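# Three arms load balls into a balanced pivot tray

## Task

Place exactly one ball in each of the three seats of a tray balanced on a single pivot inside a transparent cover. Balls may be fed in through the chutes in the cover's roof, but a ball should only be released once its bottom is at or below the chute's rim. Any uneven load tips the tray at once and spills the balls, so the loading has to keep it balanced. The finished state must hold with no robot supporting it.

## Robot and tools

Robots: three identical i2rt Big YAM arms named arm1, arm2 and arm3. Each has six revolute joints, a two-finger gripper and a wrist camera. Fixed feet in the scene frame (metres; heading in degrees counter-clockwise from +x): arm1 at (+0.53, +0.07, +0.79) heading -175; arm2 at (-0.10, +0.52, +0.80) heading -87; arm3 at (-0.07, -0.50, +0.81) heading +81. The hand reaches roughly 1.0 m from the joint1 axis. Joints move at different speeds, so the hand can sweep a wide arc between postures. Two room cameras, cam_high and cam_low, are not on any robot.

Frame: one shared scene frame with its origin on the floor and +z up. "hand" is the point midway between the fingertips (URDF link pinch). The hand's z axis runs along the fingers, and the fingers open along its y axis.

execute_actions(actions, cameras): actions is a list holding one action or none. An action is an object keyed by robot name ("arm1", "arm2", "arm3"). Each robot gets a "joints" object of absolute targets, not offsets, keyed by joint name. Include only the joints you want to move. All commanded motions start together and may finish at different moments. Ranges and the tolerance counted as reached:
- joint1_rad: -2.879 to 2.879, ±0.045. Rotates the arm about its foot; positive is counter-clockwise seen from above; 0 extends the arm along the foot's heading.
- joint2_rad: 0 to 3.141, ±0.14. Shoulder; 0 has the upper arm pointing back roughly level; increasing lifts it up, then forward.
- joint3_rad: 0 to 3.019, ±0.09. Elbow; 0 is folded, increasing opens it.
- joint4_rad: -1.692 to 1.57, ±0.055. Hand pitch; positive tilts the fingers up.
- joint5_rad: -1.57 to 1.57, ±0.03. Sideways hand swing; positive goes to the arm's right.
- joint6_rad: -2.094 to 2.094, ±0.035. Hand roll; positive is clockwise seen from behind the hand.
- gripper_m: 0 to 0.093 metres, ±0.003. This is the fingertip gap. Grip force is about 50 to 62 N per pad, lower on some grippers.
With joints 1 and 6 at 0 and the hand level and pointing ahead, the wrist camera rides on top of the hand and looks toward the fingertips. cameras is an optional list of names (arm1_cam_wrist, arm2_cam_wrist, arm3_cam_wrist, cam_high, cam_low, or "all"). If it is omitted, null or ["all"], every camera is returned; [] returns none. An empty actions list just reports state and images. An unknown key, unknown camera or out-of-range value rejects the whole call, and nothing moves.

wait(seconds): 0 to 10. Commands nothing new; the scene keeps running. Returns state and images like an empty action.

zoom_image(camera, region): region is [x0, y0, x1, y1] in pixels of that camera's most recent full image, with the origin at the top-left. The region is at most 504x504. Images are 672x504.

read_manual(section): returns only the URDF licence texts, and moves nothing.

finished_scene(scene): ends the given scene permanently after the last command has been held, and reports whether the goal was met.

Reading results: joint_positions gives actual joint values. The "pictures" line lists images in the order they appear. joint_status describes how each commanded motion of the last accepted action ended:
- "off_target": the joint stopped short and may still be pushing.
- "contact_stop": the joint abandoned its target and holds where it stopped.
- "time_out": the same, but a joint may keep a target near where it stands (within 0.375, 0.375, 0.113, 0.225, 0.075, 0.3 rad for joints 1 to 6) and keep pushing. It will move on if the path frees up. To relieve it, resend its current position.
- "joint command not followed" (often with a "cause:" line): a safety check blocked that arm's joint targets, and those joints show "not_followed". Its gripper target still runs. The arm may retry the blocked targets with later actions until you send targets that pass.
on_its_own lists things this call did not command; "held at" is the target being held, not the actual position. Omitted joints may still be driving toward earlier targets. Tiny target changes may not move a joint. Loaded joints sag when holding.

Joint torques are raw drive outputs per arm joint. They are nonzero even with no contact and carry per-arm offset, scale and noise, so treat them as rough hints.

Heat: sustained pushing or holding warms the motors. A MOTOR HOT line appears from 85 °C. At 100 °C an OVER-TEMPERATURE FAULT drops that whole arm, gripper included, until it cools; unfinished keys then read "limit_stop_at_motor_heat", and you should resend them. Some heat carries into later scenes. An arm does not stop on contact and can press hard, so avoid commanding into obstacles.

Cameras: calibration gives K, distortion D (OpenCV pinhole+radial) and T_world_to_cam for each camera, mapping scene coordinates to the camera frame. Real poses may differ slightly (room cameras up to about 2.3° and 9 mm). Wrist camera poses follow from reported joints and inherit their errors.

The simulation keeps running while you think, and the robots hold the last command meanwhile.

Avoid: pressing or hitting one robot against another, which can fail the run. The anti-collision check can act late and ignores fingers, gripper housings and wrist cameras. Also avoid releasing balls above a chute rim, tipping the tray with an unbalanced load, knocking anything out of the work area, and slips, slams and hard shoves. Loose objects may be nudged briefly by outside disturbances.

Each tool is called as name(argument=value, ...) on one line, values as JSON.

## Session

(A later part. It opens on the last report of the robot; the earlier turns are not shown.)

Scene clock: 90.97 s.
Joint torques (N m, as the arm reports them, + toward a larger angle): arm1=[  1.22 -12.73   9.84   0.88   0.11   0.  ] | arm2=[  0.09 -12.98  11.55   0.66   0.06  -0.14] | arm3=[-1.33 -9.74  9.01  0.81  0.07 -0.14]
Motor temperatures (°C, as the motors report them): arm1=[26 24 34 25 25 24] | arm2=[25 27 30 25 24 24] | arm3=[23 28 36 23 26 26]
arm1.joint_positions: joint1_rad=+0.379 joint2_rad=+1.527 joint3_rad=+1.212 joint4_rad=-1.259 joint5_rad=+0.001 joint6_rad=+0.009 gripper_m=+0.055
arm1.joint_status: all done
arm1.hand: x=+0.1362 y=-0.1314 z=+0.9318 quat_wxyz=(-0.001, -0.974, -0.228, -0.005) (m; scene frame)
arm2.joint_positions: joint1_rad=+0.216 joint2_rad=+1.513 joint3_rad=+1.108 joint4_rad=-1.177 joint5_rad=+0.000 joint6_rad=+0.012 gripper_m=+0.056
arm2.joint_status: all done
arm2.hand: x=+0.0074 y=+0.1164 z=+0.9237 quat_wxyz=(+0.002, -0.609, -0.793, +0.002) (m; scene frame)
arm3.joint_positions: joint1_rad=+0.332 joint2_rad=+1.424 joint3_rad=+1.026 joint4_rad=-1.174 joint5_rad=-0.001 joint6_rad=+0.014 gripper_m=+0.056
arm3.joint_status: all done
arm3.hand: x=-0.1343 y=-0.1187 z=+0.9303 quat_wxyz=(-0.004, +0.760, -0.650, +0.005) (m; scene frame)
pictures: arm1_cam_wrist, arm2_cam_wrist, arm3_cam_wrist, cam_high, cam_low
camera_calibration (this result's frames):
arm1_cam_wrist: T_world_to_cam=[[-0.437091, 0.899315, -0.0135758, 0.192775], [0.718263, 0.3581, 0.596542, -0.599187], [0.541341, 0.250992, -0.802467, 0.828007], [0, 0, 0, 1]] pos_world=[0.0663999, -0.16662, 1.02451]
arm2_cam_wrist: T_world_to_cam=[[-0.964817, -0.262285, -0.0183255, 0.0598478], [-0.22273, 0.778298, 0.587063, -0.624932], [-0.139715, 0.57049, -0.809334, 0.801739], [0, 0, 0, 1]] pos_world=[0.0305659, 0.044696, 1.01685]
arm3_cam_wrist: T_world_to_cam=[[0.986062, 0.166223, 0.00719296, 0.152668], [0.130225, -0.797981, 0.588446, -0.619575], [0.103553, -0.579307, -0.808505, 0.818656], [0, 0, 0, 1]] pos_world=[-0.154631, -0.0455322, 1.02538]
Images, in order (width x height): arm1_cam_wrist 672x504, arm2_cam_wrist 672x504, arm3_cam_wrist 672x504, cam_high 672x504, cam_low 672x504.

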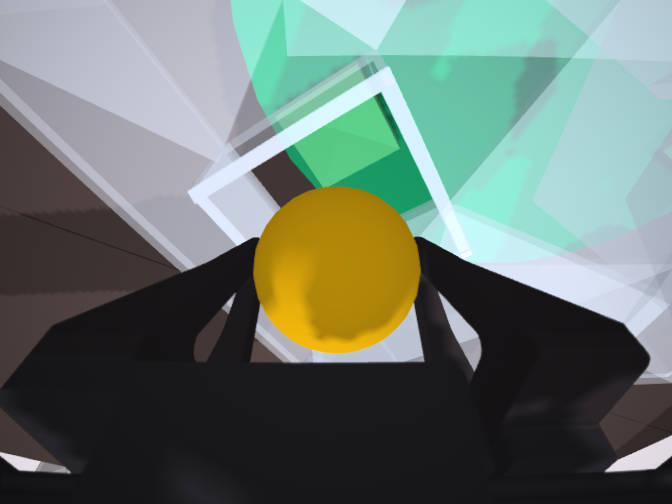

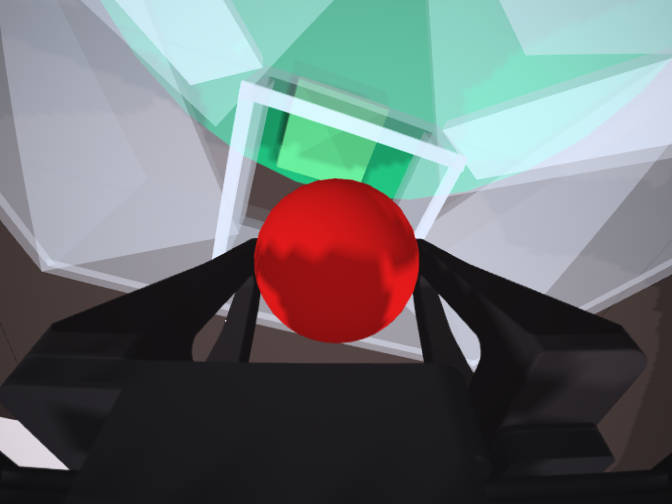

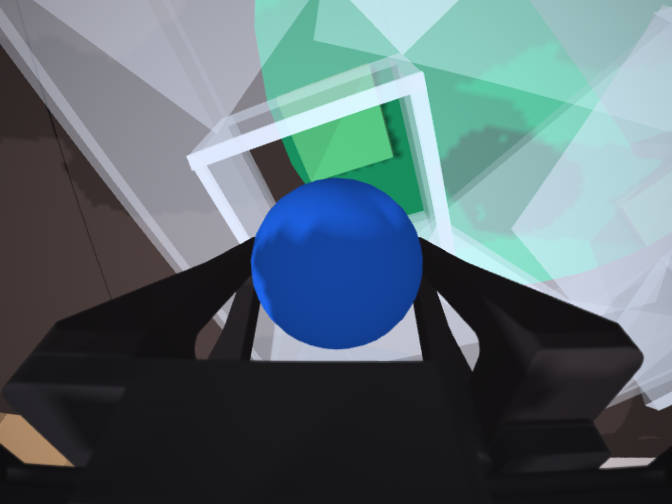

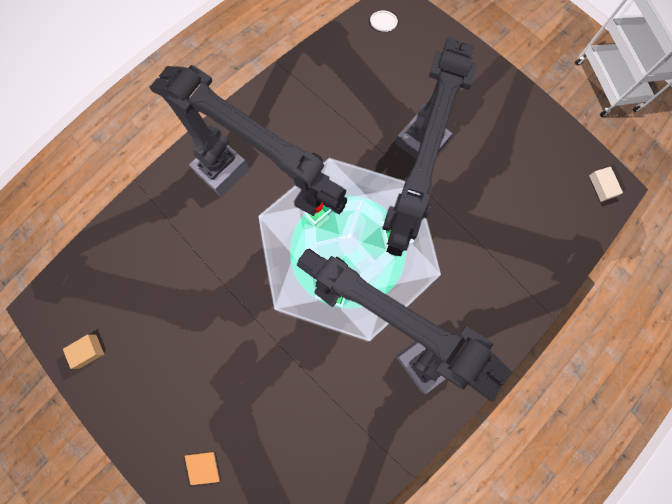

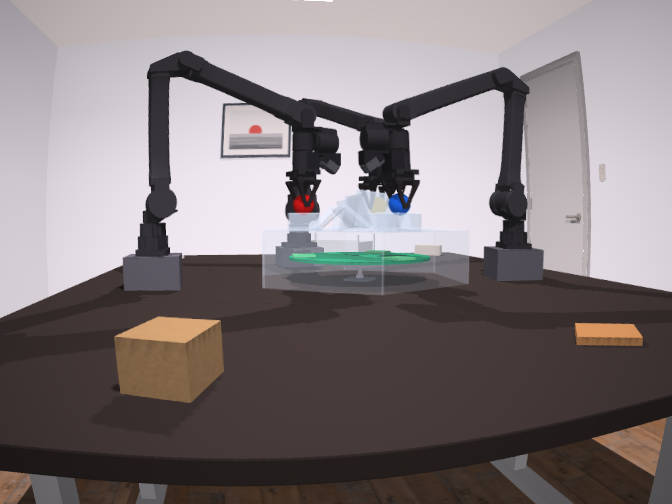

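execute_actions(actions=[{"arm1":{"joints":{"joint2_rad":1.555}},"arm2":{"joints":{"joint1_rad":0.235,"joint2_rad":1.532}},"arm3":{"joints":{"joint2_rad":1.448}}}])

zoom_image(camera="cam_low", region=[250,130,470,290])

Scene clock: 94.77 s.
Joint torques (N m, as the arm reports them, + toward a larger angle): arm1=[  1.17 -11.3    9.87   0.92   0.1    0.01] | arm2=[ -0.29 -11.89  11.45   0.6    0.06  -0.15] | arm3=[-1.41 -9.01  8.85  0.34  0.06 -0.19]
Motor temperatures (°C, as the motors report them): arm1=[26 24 34 25 25 24] | arm2=[25 27 29 25 24 24] | arm3=[23 28 35 23 26 26]
arm1.joint_positions: joint1_rad=+0.379 joint2_rad=+1.536 joint3_rad=+1.212 joint4_rad=-1.259 joint5_rad=+0.001 joint6_rad=+0.009 gripper_m=+0.055
arm1.joint_status: all done
arm1.hand: x=+0.1361 y=-0.1315 z=+0.9277 quat_wxyz=(+0.001, -0.974, -0.228, -0.010) (m; scene frame)
arm2.joint_positions: joint1_rad=+0.229 joint2_rad=+1.535 joint3_rad=+1.108 joint4_rad=-1.177 joint5_rad=+0.000 joint6_rad=+0.012 gripper_m=+0.056
arm2.joint_status: all done
arm2.hand: x=+0.0124 y=+0.1182 z=+0.9151 quat_wxyz=(+0.011, -0.604, -0.797, -0.005) (m; scene frame)
arm3.joint_positions: joint1_rad=+0.332 joint2_rad=+1.451 joint3_rad=+1.026 joint4_rad=-1.174 joint5_rad=-0.001 joint6_rad=+0.014 gripper_m=+0.056
arm3.joint_status: all done
arm3.hand: x=-0.1341 y=-0.1190 z=+0.9206 quat_wxyz=(+0.004, +0.760, -0.650, +0.015) (m; scene frame)
pictures: arm1_cam_wrist, arm2_cam_wrist, arm3_cam_wrist, cam_high, cam_low
camera_calibration (this result's frames):
arm1_cam_wrist: T_world_to_cam=[[-0.437007, 0.899358, -0.013402, 0.192571], [0.712938, 0.355431, 0.604473, -0.603622], [0.548401, 0.254604, -0.796513, 0.818779], [0, 0, 0, 1]] pos_world=[0.0654808, -0.167108, 1.01962]
arm2_cam_wrist: T_world_to_cam=[[-0.961478, -0.27429, -0.0180348, 0.0661455], [-0.228987, 0.762922, 0.604578, -0.634277], [-0.152071, 0.585418, -0.796342, 0.780975], [0, 0, 0, 1]] pos_world=[0.03712, 0.0448499, 1.00659]
arm3_cam_wrist: T_world_to_cam=[[0.986092, 0.166041, 0.00728828, 0.152494], [0.127212, -0.782263, 0.609821, -0.632395], [0.106957, -0.600412, -0.792506, 0.793807], [0, 0, 0, 1]] pos_world=[-0.154828, -0.0434079, 1.01363]
Images, in order (width x height): arm1_cam_wrist 672x504, arm2_cam_wrist 672x504, arm3_cam_wrist 672x504, cam_high 672x504, cam_low 672x504.

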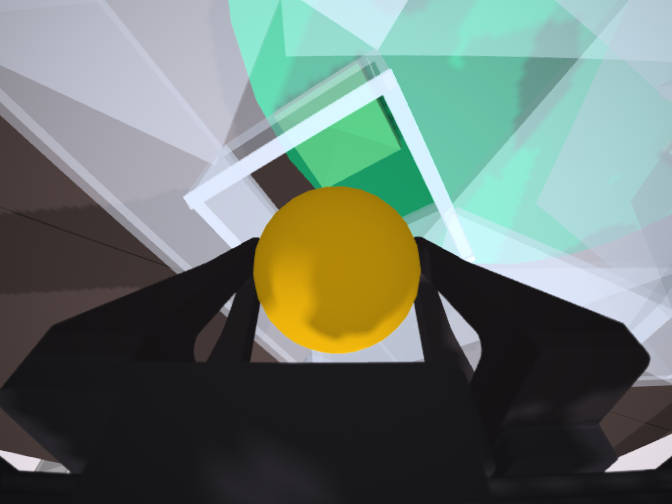

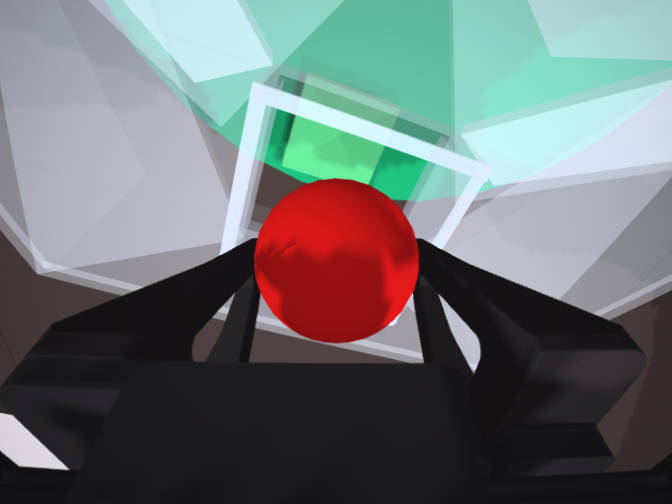

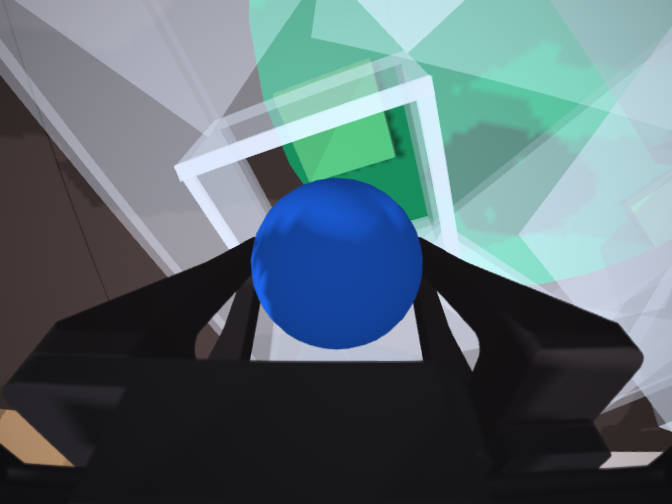

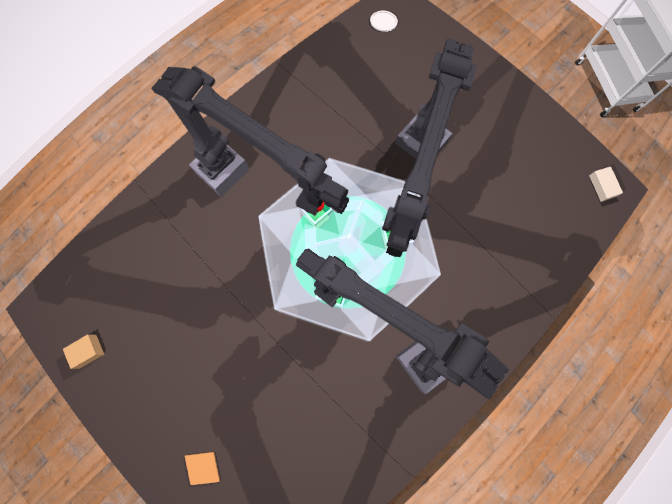

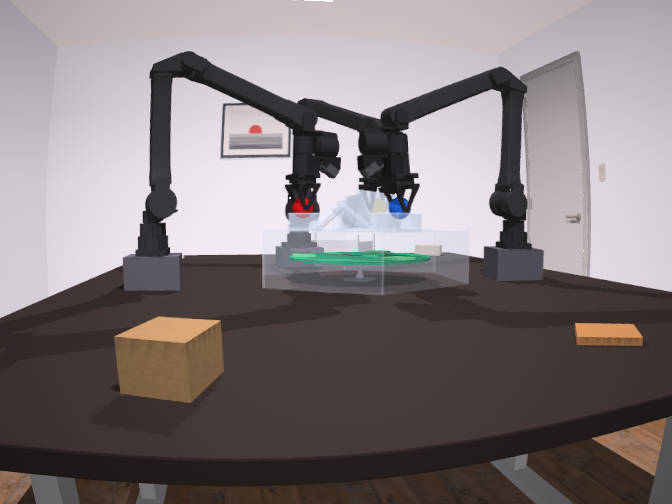

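Region (250, 130, 470, 290) of cam_low's 672x504 image, scaled by 2.291, with more detail than that image has; it fills the top 367 rows of this view, and the rest is white.

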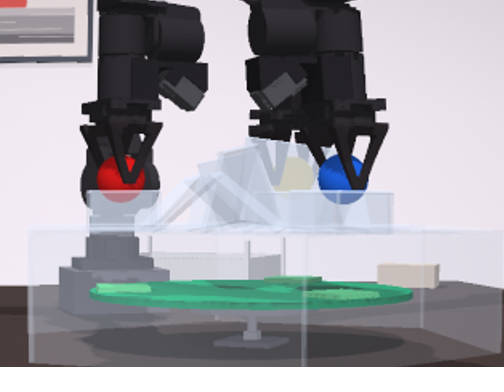

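execute_actions(actions=[{"arm1":{"joints":{"joint2_rad":1.567}}}], cameras=[])

Scene clock: 97.07 s.
Joint torques (N m, as the arm reports them, + toward a larger angle): arm1=[  1.24 -11.28   9.85   0.91   0.1    0.01] | arm2=[ -0.14 -11.92  11.51   0.58   0.06  -0.14] | arm3=[-1.27 -9.42  9.04  0.37  0.02 -0.16]
Motor temperatures (°C, as the motors report them): arm1=[26 24 34 25 25 24] | arm2=[25 27 29 25 24 24] | arm3=[23 28 35 23 26 26]
arm1.joint_positions: joint1_rad=+0.379 joint2_rad=+1.549 joint3_rad=+1.212 joint4_rad=-1.259 joint5_rad=+0.001 joint6_rad=+0.009 gripper_m=+0.055
arm1.joint_status: all done
arm1.hand: x=+0.1360 y=-0.1316 z=+0.9224 quat_wxyz=(+0.002, -0.973, -0.228, -0.016) (m; scene frame)
arm2.joint_positions: joint1_rad=+0.229 joint2_rad=+1.535 joint3_rad=+1.108 joint4_rad=-1.177 joint5_rad=+0.000 joint6_rad=+0.012 gripper_m=+0.056
arm2.joint_status: not commanded
arm2.hand: x=+0.0124 y=+0.1182 z=+0.9151 quat_wxyz=(+0.011, -0.604, -0.797, -0.005) (m; scene frame)
arm3.joint_positions: joint1_rad=+0.332 joint2_rad=+1.451 joint3_rad=+1.026 joint4_rad=-1.174 joint5_rad=-0.001 joint6_rad=+0.014 gripper_m=+0.056
arm3.joint_status: not commanded
arm3.hand: x=-0.1341 y=-0.1190 z=+0.9206 quat_wxyz=(+0.004, +0.760, -0.650, +0.015) (m; scene frame)
pictures: none
No camera images: the call's "cameras" was empty. Leave "cameras" out to get every camera's image.

execute_actions(actions=[{"arm1":{"joints":{"gripper_m":0.066}},"arm2":{"joints":{"gripper_m":0.066}},"arm3":{"joints":{"gripper_m":0.066}}}], cameras=[])

wait(seconds=2)

Scene clock: 100.67 s.
Joint torques (N m, as the arm reports them, + toward a larger angle): arm1=[  1.17 -11.38   9.85   0.9    0.11   0.  ] | arm2=[ -0.17 -11.85  11.38   0.56   0.06  -0.14] | arm3=[-0.79 -8.85  8.91  0.52  0.06 -0.13]
Motor temperatures (°C, as the motors report them): arm1=[26 24 34 25 25 24] | arm2=[25 27 29 25 24 24] | arm3=[23 28 35 23 26 26]
arm1.joint_positions: joint1_rad=+0.379 joint2_rad=+1.549 joint3_rad=+1.212 joint4_rad=-1.259 joint5_rad=+0.001 joint6_rad=+0.009 gripper_m=+0.066
arm1.joint_status: all done
arm1.hand: x=+0.1360 y=-0.1316 z=+0.9224 quat_wxyz=(+0.002, -0.973, -0.228, -0.016) (m; scene frame)
arm2.joint_positions: joint1_rad=+0.229 joint2_rad=+1.535 joint3_rad=+1.108 joint4_rad=-1.177 joint5_rad=+0.000 joint6_rad=+0.012 gripper_m=+0.066
arm2.joint_status: all done
arm2.hand: x=+0.0124 y=+0.1182 z=+0.9151 quat_wxyz=(+0.011, -0.604, -0.797, -0.005) (m; scene frame)
arm3.joint_positions: joint1_rad=+0.332 joint2_rad=+1.451 joint3_rad=+1.026 joint4_rad=-1.174 joint5_rad=-0.001 joint6_rad=+0.014 gripper_m=+0.066
arm3.joint_status: all done
arm3.hand: x=-0.1341 y=-0.1190 z=+0.9206 quat_wxyz=(+0.004, +0.760, -0.650, +0.015) (m; scene frame)
pictures: none
No camera images: the call's "cameras" was empty. Leave "cameras" out to get every camera's image.

Scene clock: 102.67 s.
Joint torques (N m, as the arm reports them, + toward a larger angle): arm1=[  1.19 -11.26   9.84   0.9    0.11   0.01] | arm2=[ -0.13 -11.97  11.52   0.58   0.06  -0.14] | arm3=[-1.46 -9.41  8.89  0.49  0.04 -0.12]
Motor temperatures (°C, as the motors report them): arm1=[26 24 34 25 25 24] | arm2=[25 27 29 25 24 24] | arm3=[23 28 34 23 26 26]
arm1.joint_positions: joint1_rad=+0.379 joint2_rad=+1.549 joint3_rad=+1.212 joint4_rad=-1.259 joint5_rad=+0.001 joint6_rad=+0.009 gripper_m=+0.066
arm1.joint_status: all done
arm1.hand: x=+0.1360 y=-0.1316 z=+0.9224 quat_wxyz=(+0.002, -0.973, -0.228, -0.016) (m; scene frame)
arm2.joint_positions: joint1_rad=+0.229 joint2_rad=+1.535 joint3_rad=+1.108 joint4_rad=-1.177 joint5_rad=+0.000 joint6_rad=+0.012 gripper_m=+0.066
arm2.joint_status: all done
arm2.hand: x=+0.0124 y=+0.1182 z=+0.9151 quat_wxyz=(+0.011, -0.604, -0.797, -0.005) (m; scene frame)
arm3.joint_positions: joint1_rad=+0.332 joint2_rad=+1.451 joint3_rad=+1.026 joint4_rad=-1.174 joint5_rad=-0.001 joint6_rad=+0.014 gripper_m=+0.066
arm3.joint_status: all done
arm3.hand: x=-0.1341 y=-0.1190 z=+0.9206 quat_wxyz=(+0.004, +0.760, -0.650, +0.015) (m; scene frame)
wait: 2.00 s; at rest by 0.27 s
pictures: arm1_cam_wrist, arm2_cam_wrist, arm3_cam_wrist, cam_high, cam_low
camera_calibration (this result's frames):
arm1_cam_wrist: T_world_to_cam=[[-0.437246, 0.899245, -0.0131921, 0.192347], [0.705943, 0.352269, 0.614452, -0.609063], [0.55719, 0.259354, -0.788844, 0.807044], [0, 0, 0, 1]] pos_world=[0.0643899, -0.167723, 1.01341]
arm2_cam_wrist: T_world_to_cam=[[-0.961478, -0.27429, -0.0180348, 0.0661455], [-0.228987, 0.762922, 0.604578, -0.634277], [-0.152071, 0.585418, -0.796342, 0.780975], [0, 0, 0, 1]] pos_world=[0.03712, 0.0448499, 1.00659]
arm3_cam_wrist: T_world_to_cam=[[0.986092, 0.166041, 0.00728828, 0.152494], [0.127212, -0.782263, 0.609821, -0.632395], [0.106957, -0.600412, -0.792506, 0.793807], [0, 0, 0, 1]] pos_world=[-0.154828, -0.0434079, 1.01363]
Images, in order (width x height): arm1_cam_wrist 672x504, arm2_cam_wrist 672x504, arm3_cam_wrist 672x504, cam_high 672x504, cam_low 672x504.

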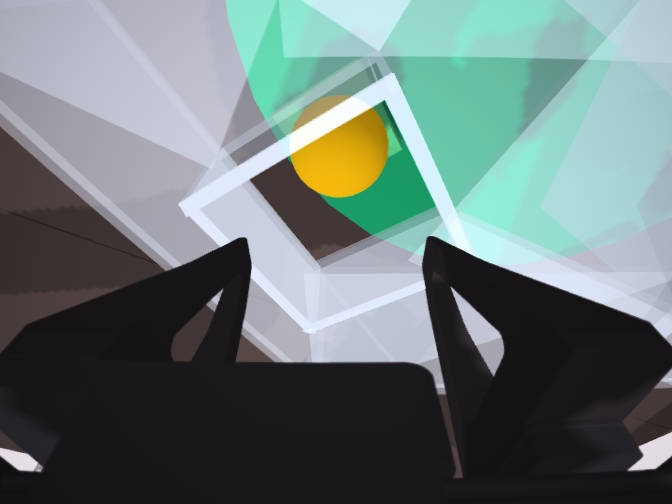

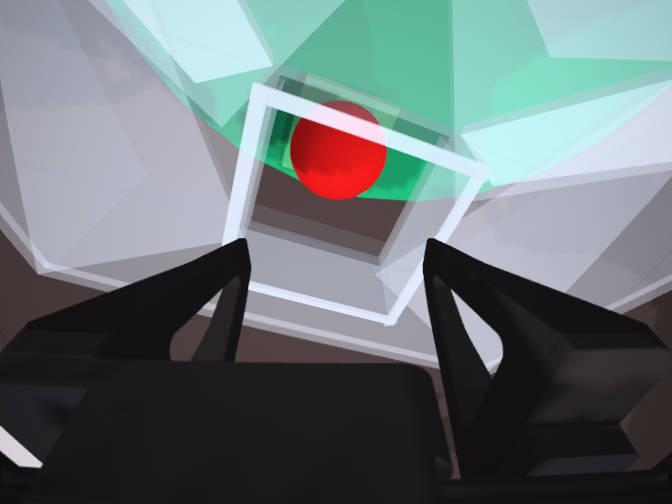

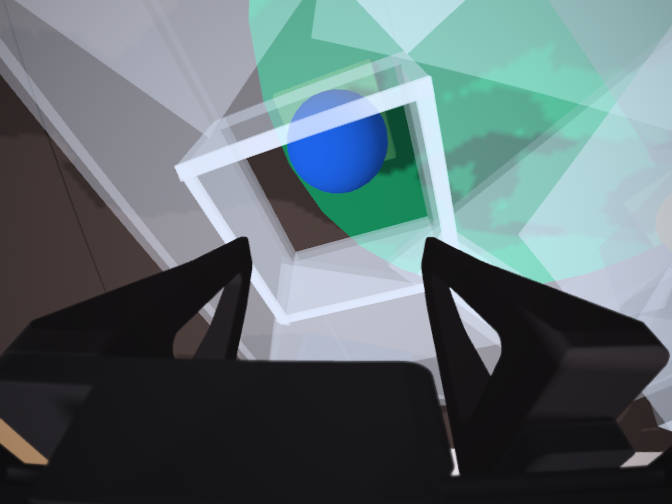

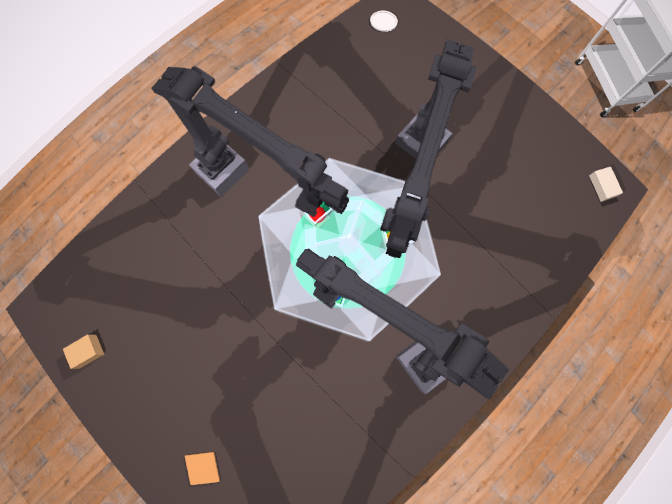

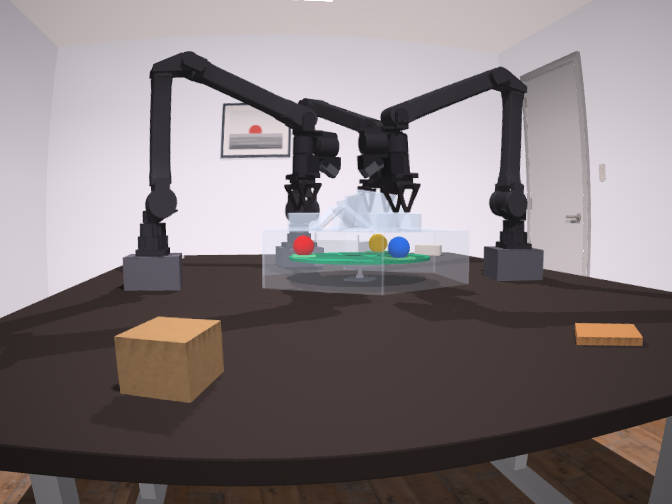

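finished_scene(scene=2)

The scene is finished: the task was done.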